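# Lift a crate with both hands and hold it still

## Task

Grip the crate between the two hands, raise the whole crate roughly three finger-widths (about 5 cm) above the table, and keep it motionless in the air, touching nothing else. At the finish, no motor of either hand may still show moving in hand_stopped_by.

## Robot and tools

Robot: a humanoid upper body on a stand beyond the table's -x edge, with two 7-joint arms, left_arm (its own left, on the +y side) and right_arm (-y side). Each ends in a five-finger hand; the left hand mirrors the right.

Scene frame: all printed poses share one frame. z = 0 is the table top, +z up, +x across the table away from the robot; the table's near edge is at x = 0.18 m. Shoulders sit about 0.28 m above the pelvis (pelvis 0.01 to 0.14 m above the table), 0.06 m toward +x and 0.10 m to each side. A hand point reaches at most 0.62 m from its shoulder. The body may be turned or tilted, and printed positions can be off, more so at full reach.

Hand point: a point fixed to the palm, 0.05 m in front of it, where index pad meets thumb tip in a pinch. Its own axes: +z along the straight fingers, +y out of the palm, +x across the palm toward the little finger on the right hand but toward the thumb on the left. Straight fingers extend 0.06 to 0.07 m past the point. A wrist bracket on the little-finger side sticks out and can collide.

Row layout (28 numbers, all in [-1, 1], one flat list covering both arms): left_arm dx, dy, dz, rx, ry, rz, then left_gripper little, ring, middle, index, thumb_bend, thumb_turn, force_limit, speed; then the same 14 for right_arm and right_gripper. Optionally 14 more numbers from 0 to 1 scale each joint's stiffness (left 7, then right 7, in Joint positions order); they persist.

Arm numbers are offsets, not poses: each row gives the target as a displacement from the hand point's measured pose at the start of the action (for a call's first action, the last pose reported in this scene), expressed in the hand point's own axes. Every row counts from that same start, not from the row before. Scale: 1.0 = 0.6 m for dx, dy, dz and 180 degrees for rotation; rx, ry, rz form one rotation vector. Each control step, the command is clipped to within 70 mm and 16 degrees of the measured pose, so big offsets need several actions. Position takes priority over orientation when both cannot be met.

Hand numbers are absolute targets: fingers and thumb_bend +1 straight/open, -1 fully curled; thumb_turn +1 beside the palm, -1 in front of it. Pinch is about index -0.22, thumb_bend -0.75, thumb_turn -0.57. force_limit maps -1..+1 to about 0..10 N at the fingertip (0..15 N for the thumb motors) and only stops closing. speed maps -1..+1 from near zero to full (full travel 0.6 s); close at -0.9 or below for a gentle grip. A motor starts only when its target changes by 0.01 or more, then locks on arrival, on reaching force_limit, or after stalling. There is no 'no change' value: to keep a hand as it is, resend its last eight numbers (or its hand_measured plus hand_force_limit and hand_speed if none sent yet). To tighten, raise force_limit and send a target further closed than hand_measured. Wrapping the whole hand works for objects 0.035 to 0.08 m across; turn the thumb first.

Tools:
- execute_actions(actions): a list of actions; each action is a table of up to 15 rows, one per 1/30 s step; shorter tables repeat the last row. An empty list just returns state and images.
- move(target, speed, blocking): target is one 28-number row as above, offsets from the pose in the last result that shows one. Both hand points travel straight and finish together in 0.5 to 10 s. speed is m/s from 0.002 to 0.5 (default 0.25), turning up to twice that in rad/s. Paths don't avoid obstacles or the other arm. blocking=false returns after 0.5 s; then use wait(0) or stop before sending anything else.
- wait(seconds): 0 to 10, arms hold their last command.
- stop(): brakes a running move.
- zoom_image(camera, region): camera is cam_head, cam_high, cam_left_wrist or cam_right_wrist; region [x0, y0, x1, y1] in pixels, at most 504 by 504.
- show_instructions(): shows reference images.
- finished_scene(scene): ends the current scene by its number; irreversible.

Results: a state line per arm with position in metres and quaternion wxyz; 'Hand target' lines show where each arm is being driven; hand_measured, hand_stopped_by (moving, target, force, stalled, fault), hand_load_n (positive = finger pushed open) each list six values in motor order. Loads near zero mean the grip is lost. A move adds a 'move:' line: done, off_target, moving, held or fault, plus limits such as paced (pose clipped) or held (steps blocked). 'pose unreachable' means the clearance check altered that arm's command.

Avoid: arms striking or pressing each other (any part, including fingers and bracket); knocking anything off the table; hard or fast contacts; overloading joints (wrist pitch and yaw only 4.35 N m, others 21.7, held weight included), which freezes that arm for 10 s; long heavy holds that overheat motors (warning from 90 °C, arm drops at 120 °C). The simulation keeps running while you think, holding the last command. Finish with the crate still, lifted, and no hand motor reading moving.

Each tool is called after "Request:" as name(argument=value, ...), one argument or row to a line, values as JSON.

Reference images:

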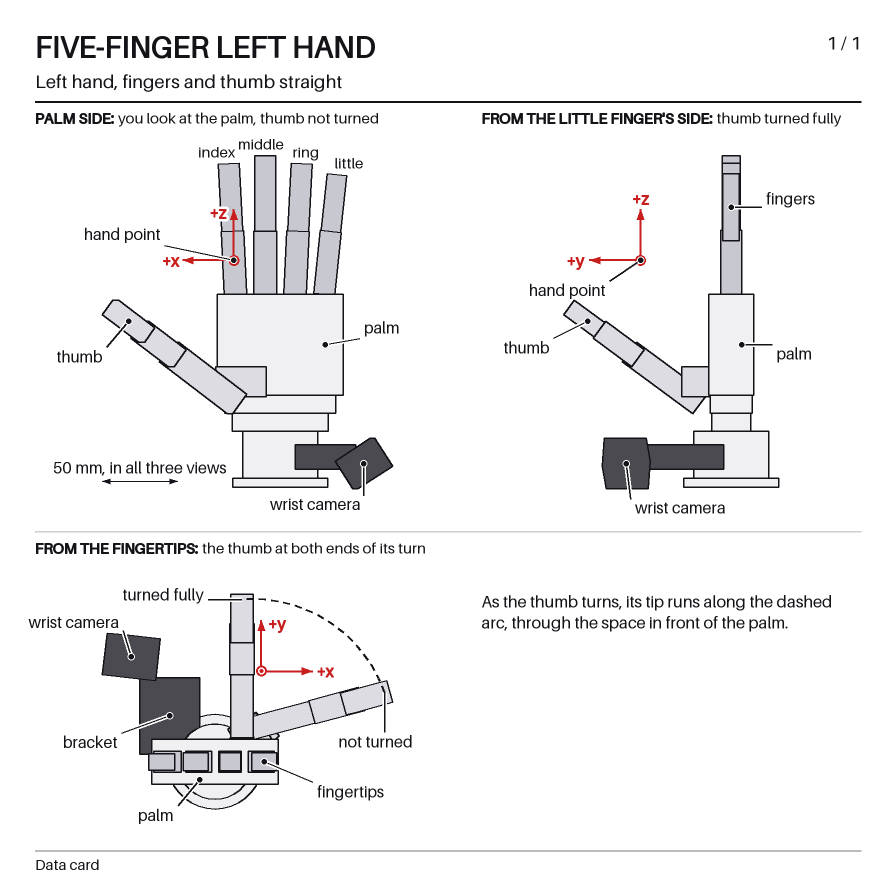

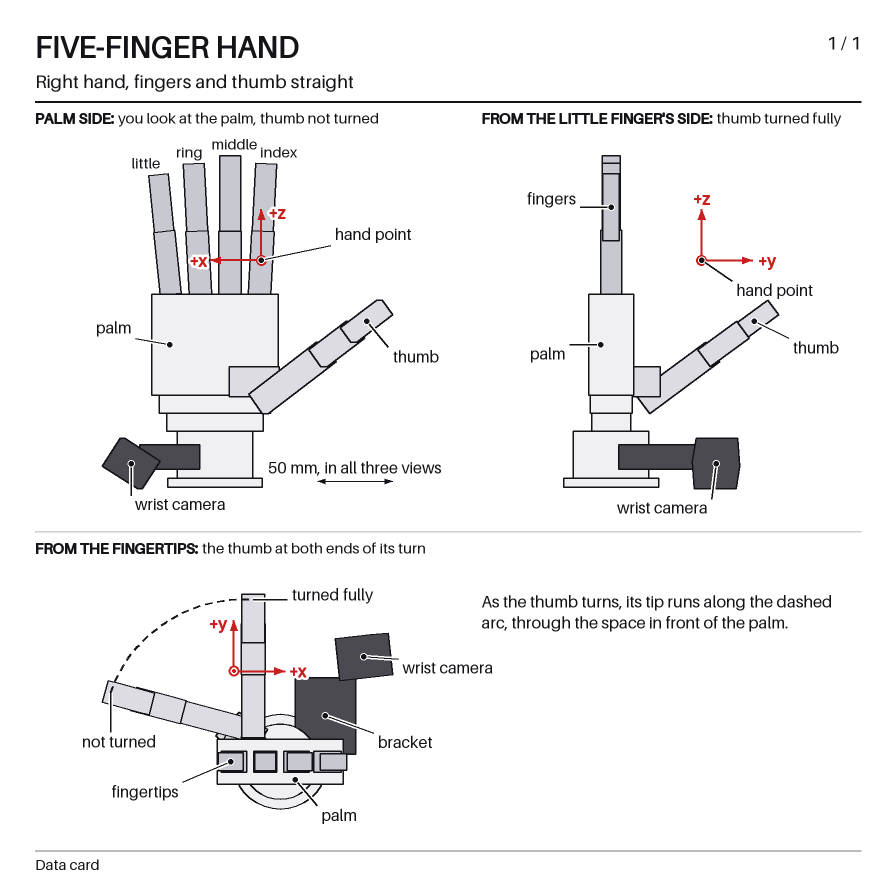

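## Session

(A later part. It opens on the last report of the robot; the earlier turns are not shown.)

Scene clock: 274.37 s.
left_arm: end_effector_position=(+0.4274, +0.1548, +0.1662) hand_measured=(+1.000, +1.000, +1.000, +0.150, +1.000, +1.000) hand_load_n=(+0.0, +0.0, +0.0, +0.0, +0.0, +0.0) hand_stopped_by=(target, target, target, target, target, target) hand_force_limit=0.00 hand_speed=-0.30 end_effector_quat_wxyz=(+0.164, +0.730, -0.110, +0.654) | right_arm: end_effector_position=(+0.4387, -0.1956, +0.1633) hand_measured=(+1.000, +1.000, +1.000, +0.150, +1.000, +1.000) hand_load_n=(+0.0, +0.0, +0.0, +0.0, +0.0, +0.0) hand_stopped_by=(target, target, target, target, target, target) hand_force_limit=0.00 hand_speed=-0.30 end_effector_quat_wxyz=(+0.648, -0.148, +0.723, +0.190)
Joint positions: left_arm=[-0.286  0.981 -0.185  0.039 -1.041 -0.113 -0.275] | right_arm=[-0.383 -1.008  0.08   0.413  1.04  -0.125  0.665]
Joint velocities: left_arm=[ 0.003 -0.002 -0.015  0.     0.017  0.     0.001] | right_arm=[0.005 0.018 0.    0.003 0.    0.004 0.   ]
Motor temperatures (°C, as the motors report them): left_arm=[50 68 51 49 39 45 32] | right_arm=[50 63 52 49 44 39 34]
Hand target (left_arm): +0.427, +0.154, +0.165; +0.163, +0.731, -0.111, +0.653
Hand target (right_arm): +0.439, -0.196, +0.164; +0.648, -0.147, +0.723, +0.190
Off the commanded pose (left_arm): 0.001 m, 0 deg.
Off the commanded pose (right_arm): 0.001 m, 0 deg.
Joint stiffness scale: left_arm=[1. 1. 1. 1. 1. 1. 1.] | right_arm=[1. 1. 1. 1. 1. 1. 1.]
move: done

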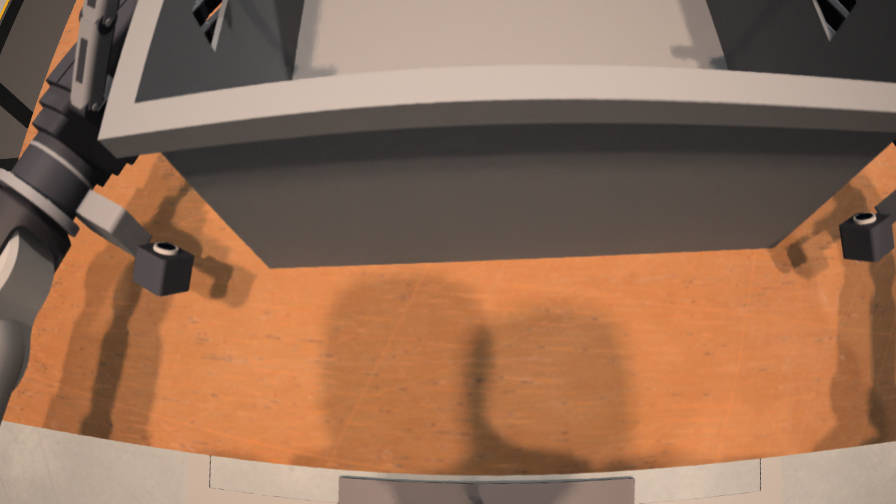

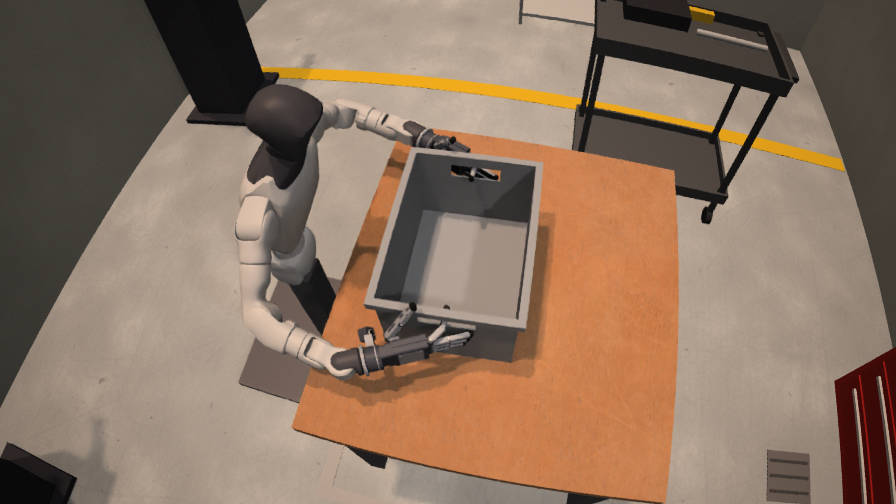

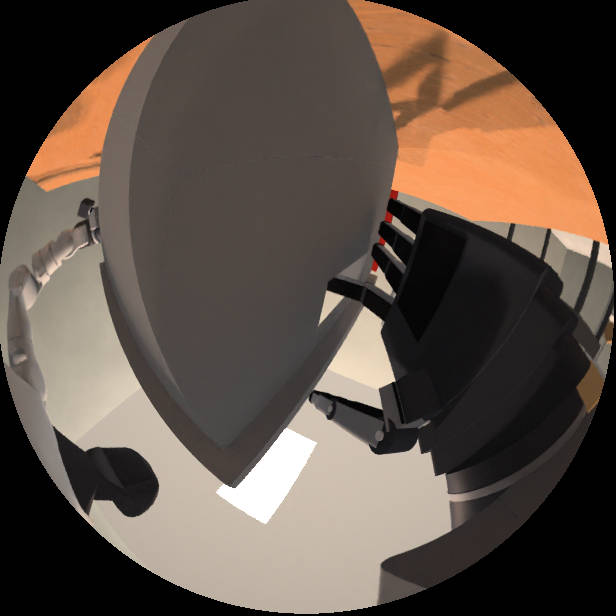

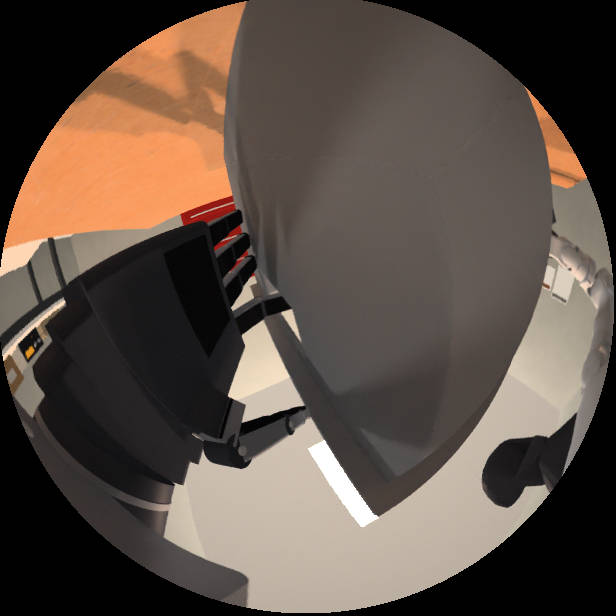

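Request:
zoom_image(
  camera="cam_left_wrist",
  region=[290, 180, 430, 350],
)

Request:
zoom_image(
  camera="cam_right_wrist",
  region=[200, 190, 340, 360],
)

Request:
zoom_image(
  camera="cam_high",
  region=[340, 280, 540, 400],
)

Request:
zoom_image(
  camera="cam_high",
  region=[400, 110, 550, 210],
)

Region (290, 180, 430, 350) of cam_left_wrist's 616x616 image, scaled by 2.965, with more detail than that image has; it fills the left 415 columns of this view, and the rest is white.

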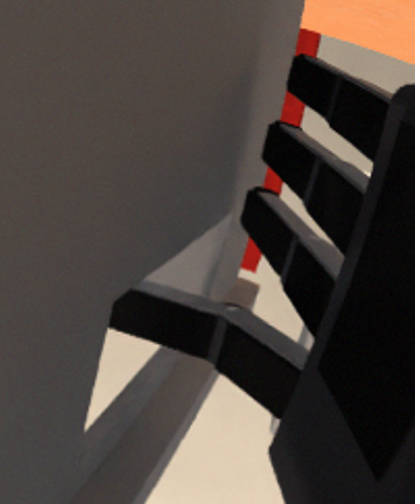

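Region (200, 190, 340, 360) of cam_right_wrist's 616x616 image, scaled by 2.965, with more detail than that image has; it fills the left 415 columns of this view, and the rest is white.

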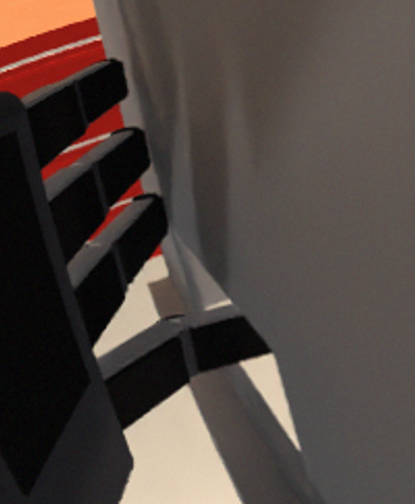

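Region (340, 280, 540, 400) of cam_high's 896x504 image, scaled by 2.520, with more detail than that image has; it fills the top 302 rows of this view, and the rest is white.

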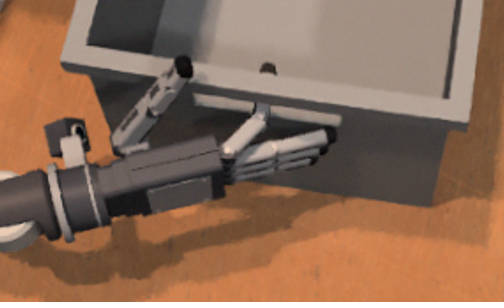

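Region (400, 110, 550, 210) of cam_high's 896x504 image, scaled by 3.360, with more detail than that image has.

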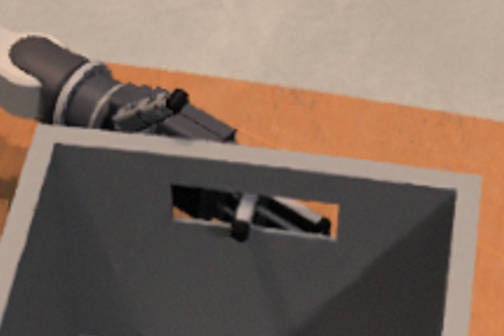

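Request:
move(
  target=[0.0128,0.0072,0.0017,0,0,0, 1,1,1,0.15,1,1,0,-0.3, -0.0132,0.0013,-0.0012,0,0,0, 1,1,1,0.15,1,1,0,-0.3],
  speed=0.02,
)

Scene clock: 282.17 s.
left_arm: end_effector_position=(+0.4273, +0.1504, +0.1732) hand_measured=(+1.000, +1.000, +1.000, +0.150, +1.000, +1.000) hand_load_n=(+0.0, +0.0, +0.0, +0.0, +0.0, +0.0) hand_stopped_by=(target, target, target, target, target, target) hand_force_limit=0.00 hand_speed=-0.30 end_effector_quat_wxyz=(+0.163, +0.730, -0.111, +0.654) | right_arm: end_effector_position=(+0.4387, -0.1955, +0.1704) hand_measured=(+1.000, +1.000, +1.000, +0.150, +1.000, +1.000) hand_load_n=(+0.0, +0.0, +0.0, +0.0, +0.0, +0.0) hand_stopped_by=(target, target, target, target, target, target) hand_force_limit=0.00 hand_speed=-0.30 end_effector_quat_wxyz=(+0.648, -0.149, +0.723, +0.188)
Joint positions: left_arm=[-0.281  1.    -0.176 -0.012 -1.052 -0.085 -0.241] | right_arm=[-0.37  -1.032  0.065  0.374  1.053 -0.099  0.648]
Joint velocities: left_arm=[ 0.011  0.002 -0.003 -0.008 -0.002  0.004  0.   ] | right_arm=[-0.008 -0.014  0.012 -0.014  0.006  0.001  0.   ]
Motor temperatures (°C, as the motors report them): left_arm=[51 67 51 49 39 45 32] | right_arm=[49 63 52 49 44 39 34]
Hand target (left_arm): +0.427, +0.151, +0.174; +0.164, +0.730, -0.110, +0.654
Hand target (right_arm): +0.439, -0.196, +0.171; +0.648, -0.148, +0.723, +0.189
Off the commanded pose (left_arm): 0.001 m, 0 deg.
Off the commanded pose (right_arm): 0.001 m, 0 deg.
Joint stiffness scale: left_arm=[1. 1. 1. 1. 1. 1. 1.] | right_arm=[1. 1. 1. 1. 1. 1. 1.]
move: done

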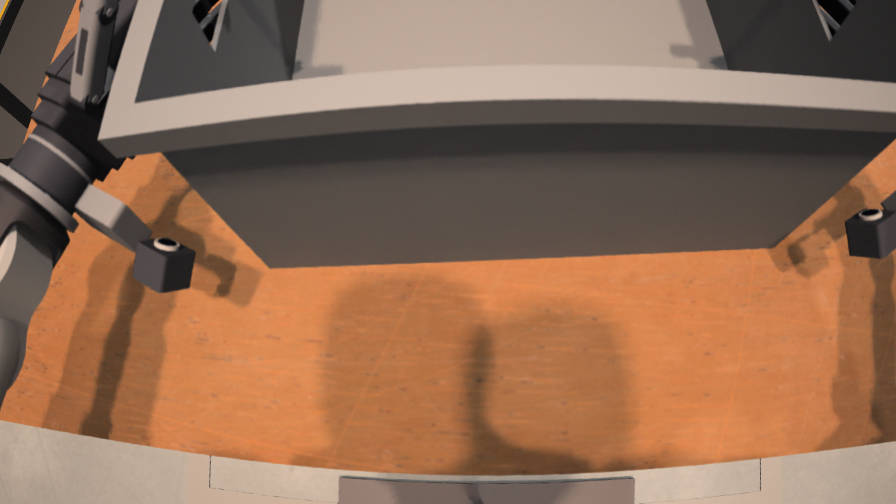

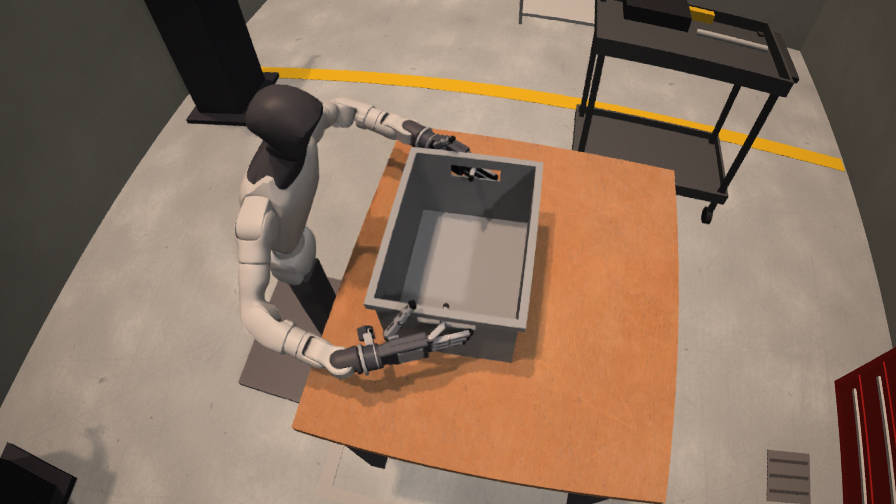

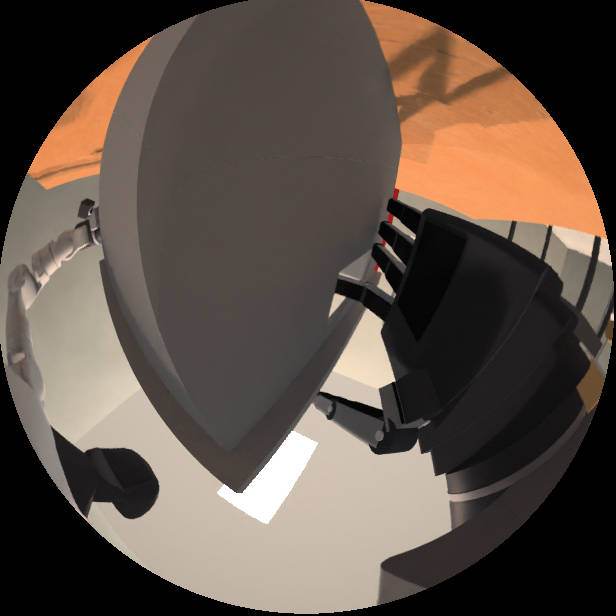

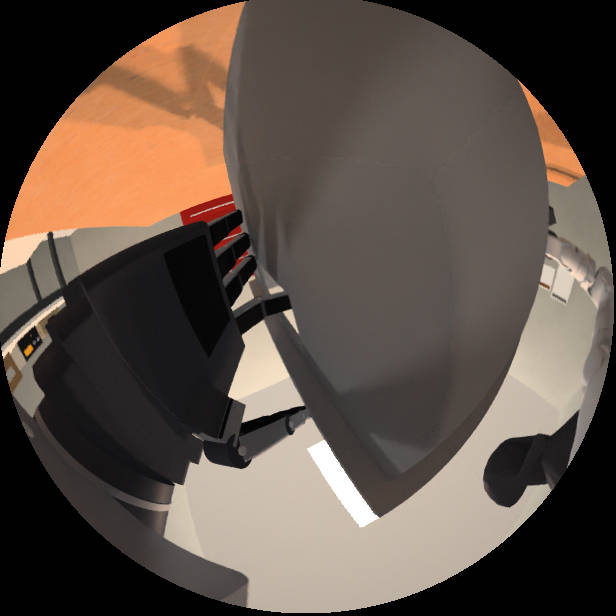

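Request:
zoom_image(
  camera="cam_left_wrist",
  region=[300, 220, 410, 340],
)

Request:
zoom_image(
  camera="cam_right_wrist",
  region=[220, 230, 330, 350],
)

Request:
zoom_image(
  camera="cam_high",
  region=[435, 145, 515, 195],
)

Region (300, 220, 410, 340) of cam_left_wrist's 616x616 image, scaled by 4.200, with more detail than that image has; it fills the left 462 columns of this view, and the rest is white.

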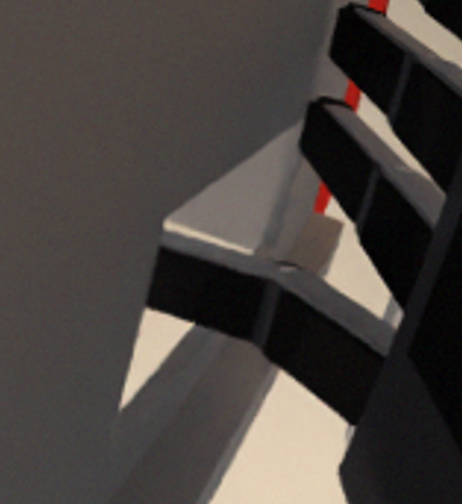

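Region (220, 230, 330, 350) of cam_right_wrist's 616x616 image, scaled by 4.200, with more detail than that image has; it fills the left 462 columns of this view, and the rest is white.

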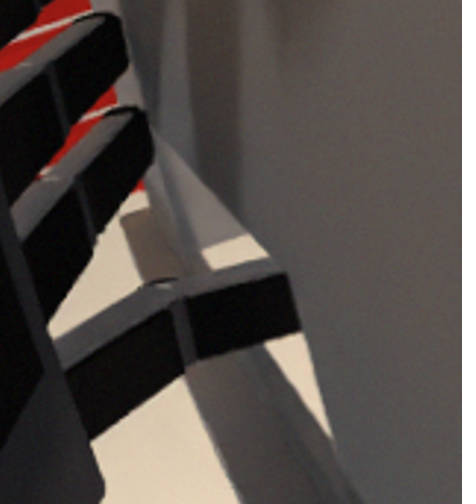

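Region (435, 145, 515, 195) of cam_high's 896x504 image, scaled by 6.300, with more detail than that image has; it fills the top 315 rows of this view, and the rest is white.

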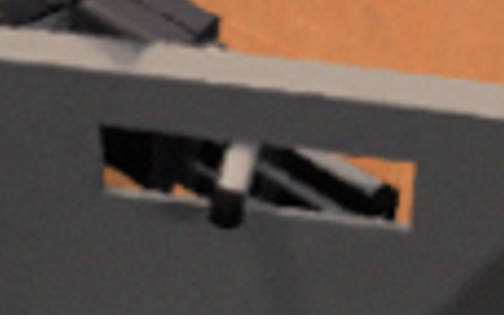

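Request:
execute_actions(
  actions=[
    [[0.0022,0.0002,-0.0002,0,0,0, 0.6,0.6,0.8,0.15,1,0,-0.5,-0.85, -0.0022,0.0002,-0.0002,0,0,0, 0.6,0.6,0.8,0.15,1,0,-0.5,-0.85],[0.0022,0.0002,-0.0002,0,0,0, 0.6,0.6,0.8,0.15,1,0,-0.5,-0.85, -0.0022,0.0002,-0.0002,0,0,0, 0.6,0.6,0.8,0.15,1,0,-0.5,-0.85],[0.0044,0.0004,-0.0004,0,0,0, 0.6,0.6,0.8,0.15,1,0,-0.5,-0.85, -0.0044,0.0004,-0.0004,0,0,0, 0.6,0.6,0.8,0.15,1,0,-0.5,-0.85],[0.0044,0.0004,-0.0004,0,0,0, 0.6,0.6,0.8,0.15,1,0,-0.5,-0.85, -0.0044,0.0004,-0.0004,0,0,0, 0.6,0.6,0.8,0.15,1,0,-0.5,-0.85],[0.0066,0.0006,-0.0006,0,0,0, 0.6,0.6,0.8,0.15,1,0,-0.5,-0.85, -0.0066,0.0005,-0.0006,0,0,0, 0.6,0.6,0.8,0.15,1,0,-0.5,-0.85]],
  ],
)

Scene clock: 297.00 s.
left_arm: end_effector_position=(+0.4296, +0.1555, +0.1748) hand_measured=(+0.900, +0.900, +0.902, +0.150, +1.000, +0.914) hand_load_n=(+0.0, +0.0, +2.5, +0.0, +0.0, +0.0) hand_stopped_by=(moving, moving, force, target, target, moving) hand_force_limit=-0.50 hand_speed=-0.85 end_effector_quat_wxyz=(+0.154, +0.733, -0.106, +0.654) | right_arm: end_effector_position=(+0.4408, -0.2003, +0.1725) hand_measured=(+0.900, +0.900, +0.902, +0.150, +1.000, +0.914) hand_load_n=(+0.0, +0.0, +2.5, +0.0, +0.0, +0.0) hand_stopped_by=(moving, moving, force, target, target, moving) hand_force_limit=-0.50 hand_speed=-0.85 end_effector_quat_wxyz=(+0.648, -0.144, +0.726, +0.180)
Joint positions: left_arm=[-0.276  1.013 -0.163 -0.021 -1.061 -0.073 -0.221] | right_arm=[-0.363 -1.046  0.054  0.364  1.059 -0.086  0.629]
Joint velocities: left_arm=[ 0.     0.002 -0.011 -0.011  0.     0.     0.   ] | right_arm=[ 0.002 -0.018 -0.006  0.015  0.02   0.     0.   ]
Motor temperatures (°C, as the motors report them): left_arm=[51 67 51 50 39 45 32] | right_arm=[49 63 53 50 44 40 34]
Hand target (left_arm): +0.427, +0.151, +0.177; +0.163, +0.730, -0.111, +0.654
Hand target (right_arm): +0.439, -0.196, +0.174; +0.648, -0.149, +0.723, +0.188
Off the commanded pose (left_arm): 0.006 m, 1 deg.
Off the commanded pose (right_arm): 0.006 m, 1 deg.
Joint stiffness scale: left_arm=[1. 1. 1. 1. 1. 1. 1.] | right_arm=[1. 1. 1. 1. 1. 1. 1.]

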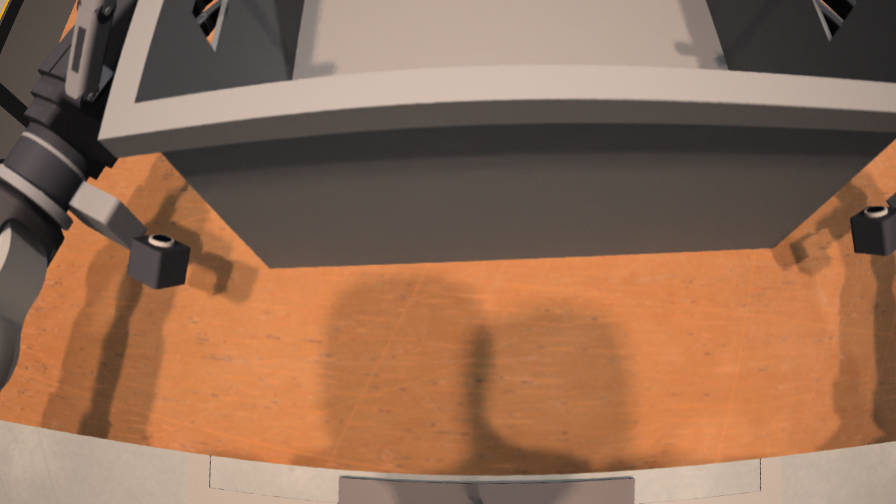

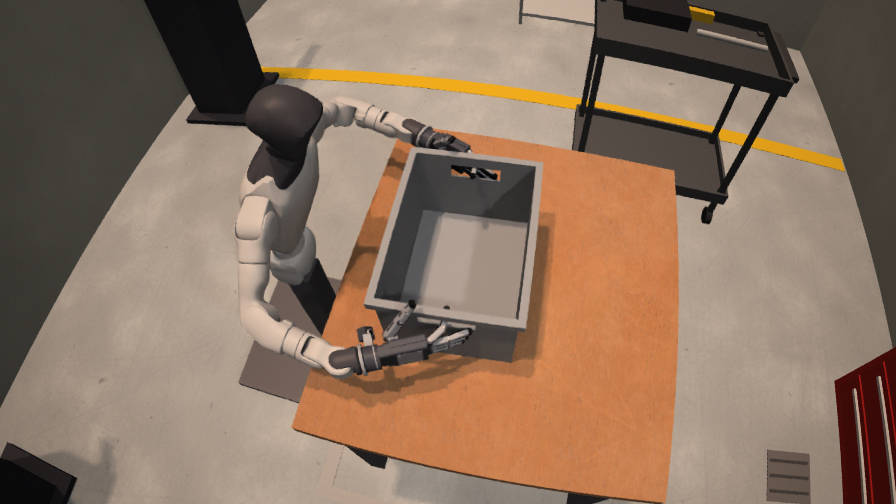

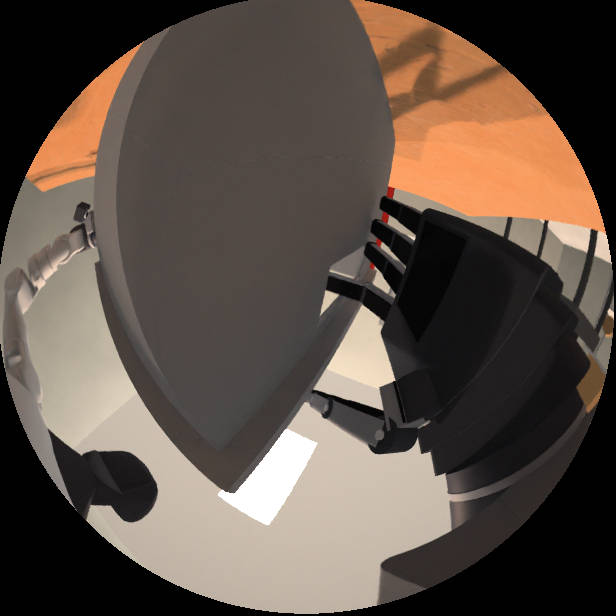

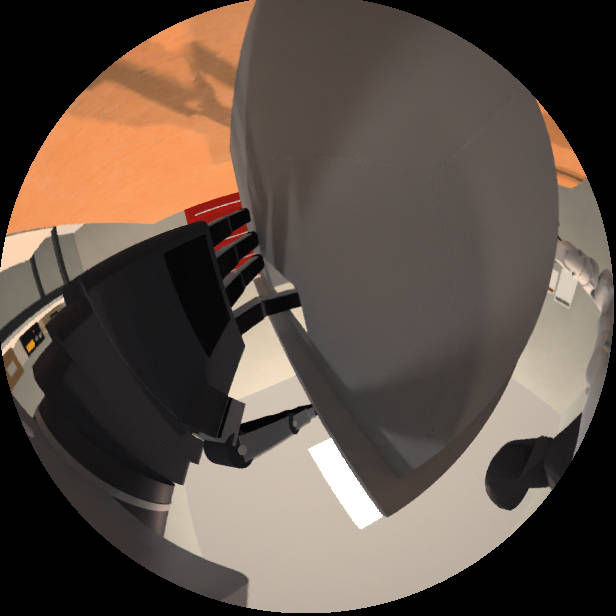

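Request:
execute_actions(
  actions=[],
)

Scene clock: 301.23 s.
left_arm: end_effector_position=(+0.4304, +0.1571, +0.1762) hand_measured=(+0.752, +0.852, +0.902, +0.150, +1.000, +0.480) hand_load_n=(+0.5, +0.0, +0.0, -0.5, +0.0, +4.0) hand_stopped_by=(force, force, force, target, target, force) hand_force_limit=-0.50 hand_speed=-0.85 end_effector_quat_wxyz=(+0.153, +0.733, -0.103, +0.655) | right_arm: end_effector_position=(+0.4414, -0.2016, +0.1732) hand_measured=(+0.810, +0.868, +0.902, +0.150, +1.000, +0.488) hand_load_n=(+1.0, +0.0, +0.0, -0.5, +0.0, +3.5) hand_stopped_by=(force, force, force, target, target, force) hand_force_limit=-0.50 hand_speed=-0.85 end_effector_quat_wxyz=(+0.648, -0.142, +0.726, +0.179)
Joint positions: left_arm=[-0.276  1.015 -0.16  -0.02  -1.067 -0.073 -0.219] | right_arm=[-0.362 -1.048  0.052  0.365  1.062 -0.084  0.627]
Joint velocities: left_arm=[ 0.003 -0.008 -0.003  0.005  0.002  0.     0.   ] | right_arm=[-0.002 -0.003  0.     0.     0.     0.     0.   ]
Motor temperatures (°C, as the motors report them): left_arm=[51 67 51 50 39 46 32] | right_arm=[49 63 53 50 44 40 35]
Hand target (left_arm): +0.427, +0.151, +0.177; +0.163, +0.730, -0.111, +0.654
Hand target (right_arm): +0.439, -0.196, +0.174; +0.648, -0.149, +0.723, +0.188
Off the commanded pose (left_arm): 0.007 m, 2 deg.
Off the commanded pose (right_arm): 0.007 m, 1 deg.
Joint stiffness scale: left_arm=[1. 1. 1. 1. 1. 1. 1.] | right_arm=[1. 1. 1. 1. 1. 1. 1.]

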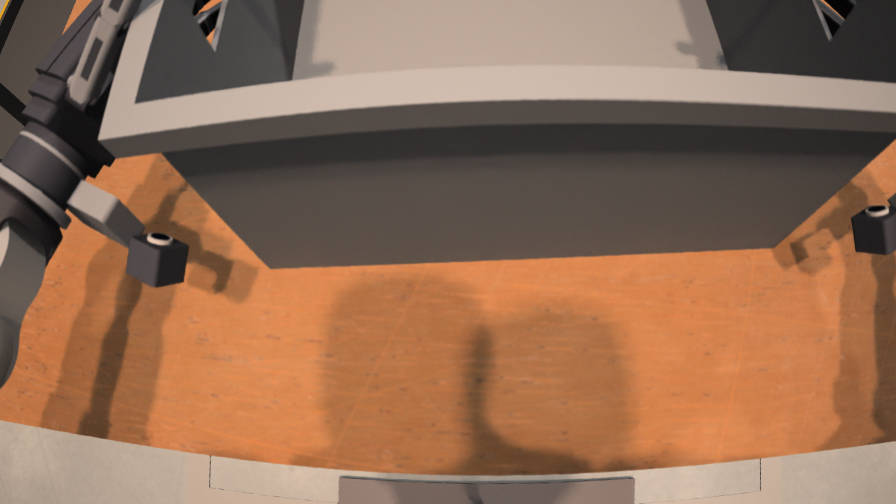

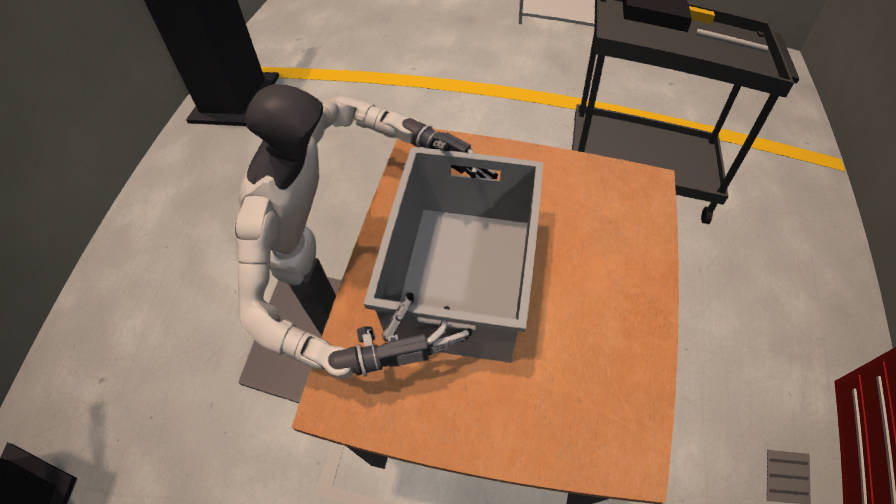

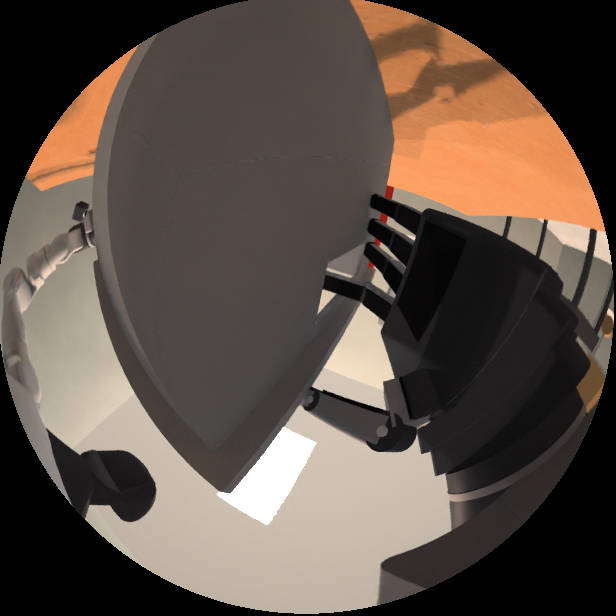

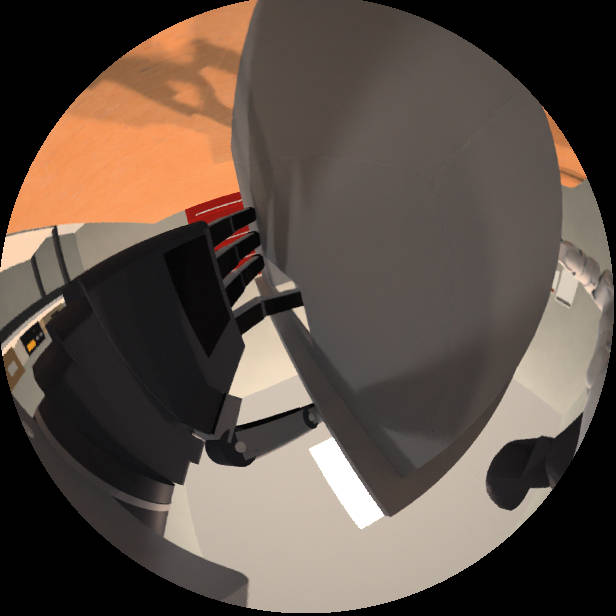

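Request:
zoom_image(
  camera="cam_high",
  region=[420, 125, 520, 195],
)

Request:
zoom_image(
  camera="cam_high",
  region=[370, 280, 500, 370],
)

Region (420, 125, 520, 195) of cam_high's 896x504 image, scaled by 5.040, with more detail than that image has; it fills the top 353 rows of this view, and the rest is white.

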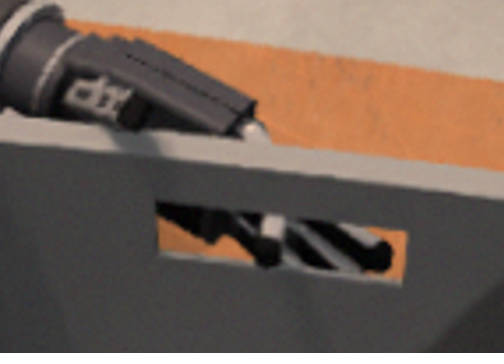

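Region (370, 280, 500, 370) of cam_high's 896x504 image, scaled by 3.877, with more detail than that image has; it fills the top 349 rows of this view, and the rest is white.

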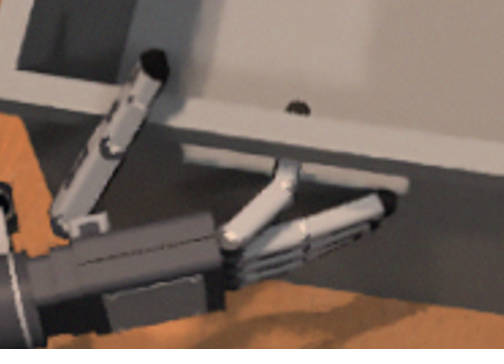

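Request:
move(
  target=[0.1962,0.0442,-0.0178,-0.015,0.017,-0.01, 0.6,0.6,0.8,0.15,1,0,-0.5,-0.85, -0.1967,0.0412,-0.0153,-0.015,-0.017,0.01, 0.6,0.6,0.8,0.15,1,0,-0.5,-0.85],
  speed=0.05,
)

Scene clock: 327.93 s.
left_arm: end_effector_position=(+0.4298, +0.1602, +0.2966) hand_measured=(+0.752, +0.852, +0.902, +0.150, +1.000, +0.480) hand_load_n=(+6.5, +0.0, +0.0, +0.0, +0.0, +0.0) hand_stopped_by=(force, force, force, target, target, force) hand_force_limit=-0.50 hand_speed=-0.85 end_effector_quat_wxyz=(+0.166, +0.715, -0.072, +0.675) | right_arm: end_effector_position=(+0.4430, -0.2071, +0.2941) hand_measured=(+0.810, +0.868, +0.902, +0.150, +1.000, +0.488) hand_load_n=(+7.0, +0.0, +0.0, +0.5, +0.0, +0.0) hand_stopped_by=(force, force, force, target, target, force) hand_force_limit=-0.50 hand_speed=-0.85 end_effector_quat_wxyz=(+0.672, -0.111, +0.707, +0.189)
Joint positions: left_arm=[-0.203  1.375  0.128 -0.304 -1.523  0.089 -0.025] | right_arm=[-0.256 -1.365 -0.211  0.08   1.426  0.184  0.445]
Joint velocities: left_arm=[ 0.021  0.003 -0.008  0.     0.     0.     0.   ] | right_arm=[ 0.014 -0.008  0.     0.002  0.017  0.007  0.   ]
Motor temperatures (°C, as the motors report them): left_arm=[53 67 52 51 39 51 34] | right_arm=[51 63 53 51 44 44 37]
Hand target (left_arm): +0.421, +0.144, +0.296; +0.181, +0.714, -0.101, +0.669
Hand target (right_arm): +0.434, -0.189, +0.296; +0.665, -0.141, +0.703, +0.208
Off the commanded pose (left_arm): 0.019 m, 4 deg.
Off the commanded pose (right_arm): 0.022 m, 4 deg.
Joint stiffness scale: left_arm=[1. 1. 1. 1. 1. 1. 1.] | right_arm=[1. 1. 1. 1. 1. 1. 1.]
move: off_target (left_arm, right_arm)

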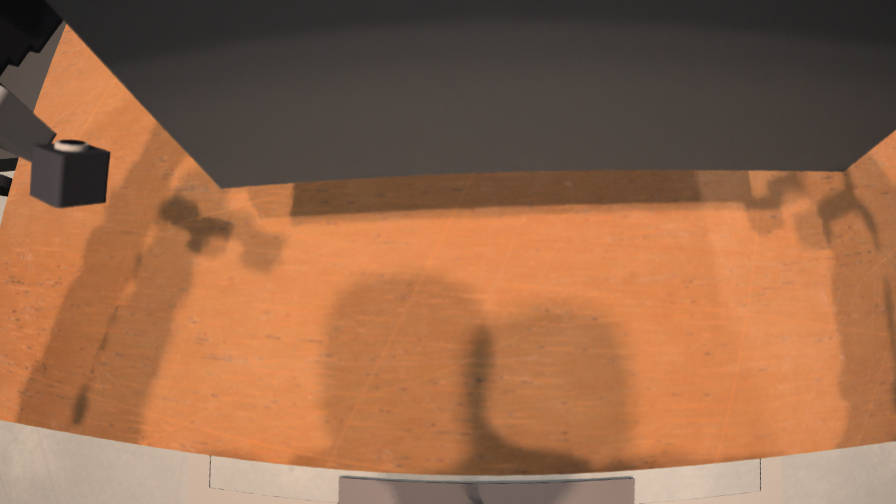

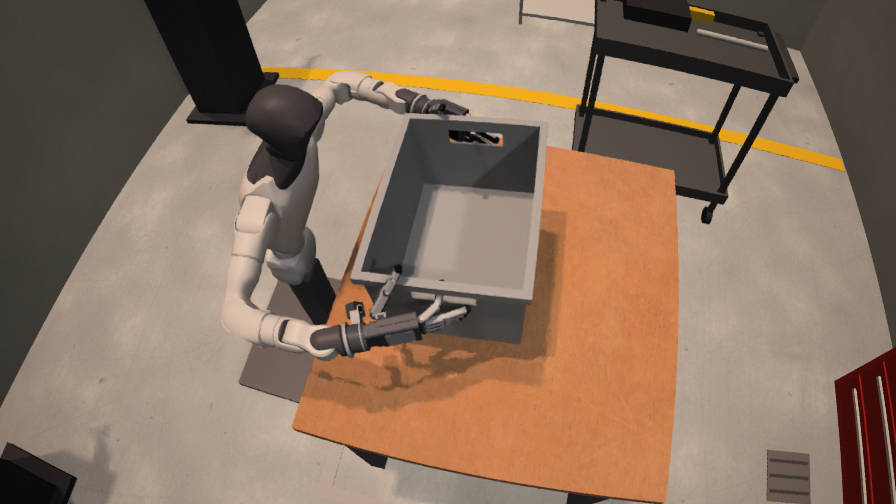

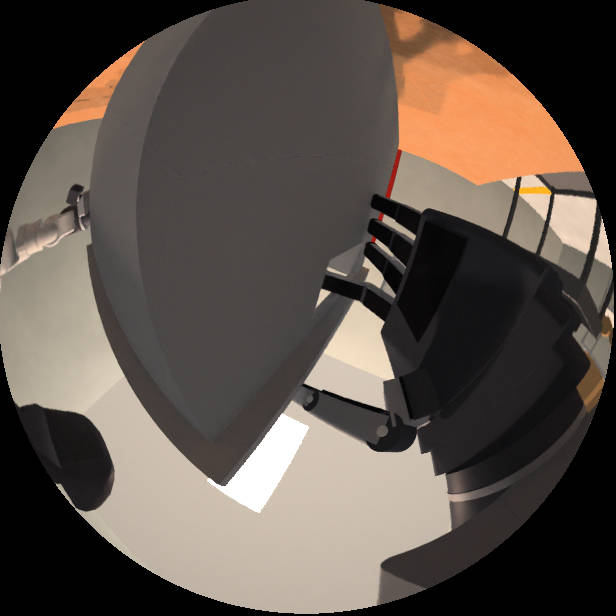

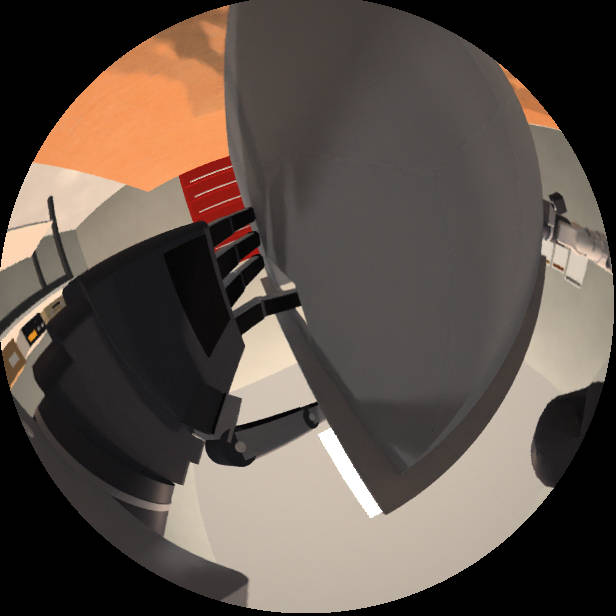

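Request:
execute_actions(
  actions=[],
)

Request:
zoom_image(
  camera="cam_high",
  region=[330, 80, 570, 360],
)

Scene clock: 330.27 s.
left_arm: end_effector_position=(+0.4298, +0.1602, +0.2964) hand_measured=(+0.752, +0.852, +0.902, +0.150, +1.000, +0.480) hand_load_n=(+6.5, +0.0, +0.0, +0.0, +0.0, +0.0) hand_stopped_by=(force, force, force, target, target, force) hand_force_limit=-0.50 hand_speed=-0.85 end_effector_quat_wxyz=(+0.166, +0.715, -0.072, +0.675) | right_arm: end_effector_position=(+0.4429, -0.2071, +0.2940) hand_measured=(+0.810, +0.868, +0.902, +0.150, +1.000, +0.488) hand_load_n=(+7.0, +0.0, +0.0, +0.5, +0.0, +0.0) hand_stopped_by=(force, force, force, target, target, force) hand_force_limit=-0.50 hand_speed=-0.85 end_effector_quat_wxyz=(+0.672, -0.111, +0.708, +0.189)
Joint positions: left_arm=[-0.203  1.375  0.128 -0.305 -1.523  0.089 -0.025] | right_arm=[-0.256 -1.365 -0.211  0.079  1.426  0.184  0.445]
Joint velocities: left_arm=[ 0.008 -0.006 -0.003  0.012 -0.005  0.     0.   ] | right_arm=[-0.003  0.005  0.008 -0.002  0.008  0.     0.   ]
Motor temperatures (°C, as the motors report them): left_arm=[54 67 53 51 39 55 36] | right_arm=[53 63 54 52 44 47 39]
Hand target (left_arm): +0.421, +0.144, +0.296; +0.181, +0.714, -0.101, +0.669
Hand target (right_arm): +0.434, -0.189, +0.296; +0.665, -0.141, +0.703, +0.208
Off the commanded pose (left_arm): 0.019 m, 4 deg.
Off the commanded pose (right_arm): 0.022 m, 4 deg.
Joint stiffness scale: left_arm=[1. 1. 1. 1. 1. 1. 1.] | right_arm=[1. 1. 1. 1. 1. 1. 1.]

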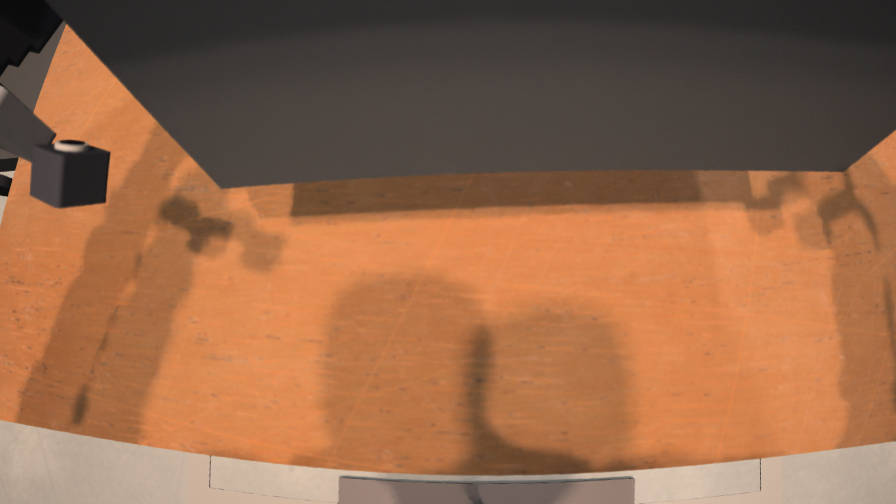

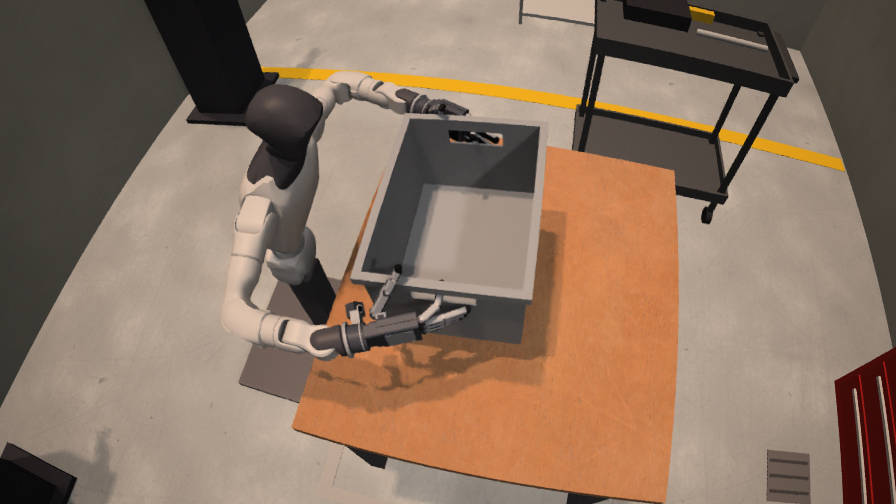

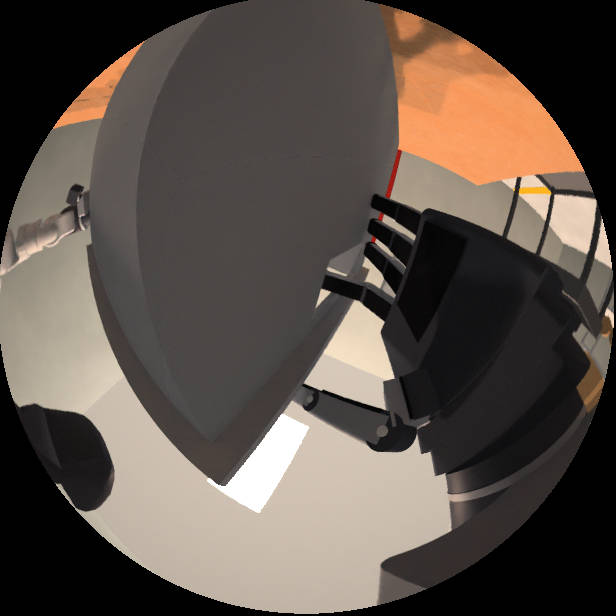

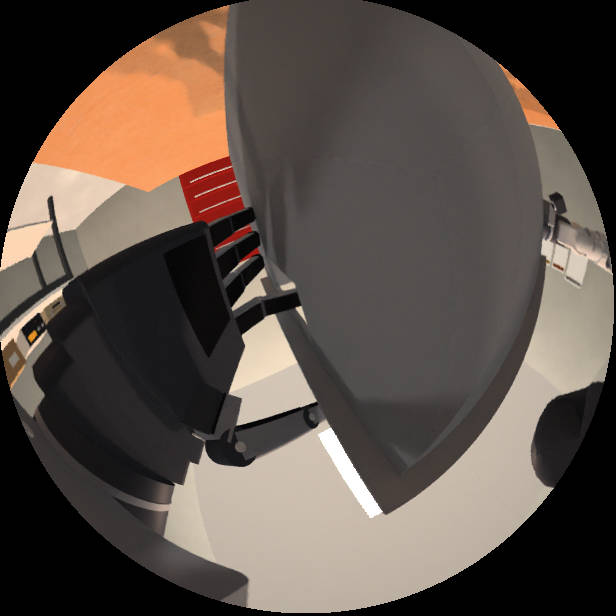

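Region (330, 80, 570, 360) of cam_high's 896x504 image, scaled by 1.800, with more detail than that image has; it fills the left 432 columns of this view, and the rest is white.

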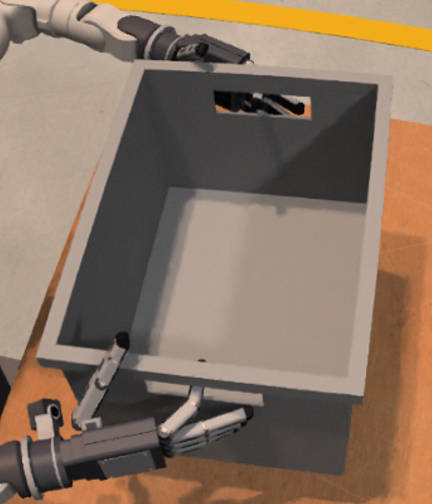

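The crate is well clear of the table and holding steady, and the wrist motors are heating up, so I'm ending the scene now.

Request:
finished_scene(
  scene=1,
)

The scene is finished: the task was done.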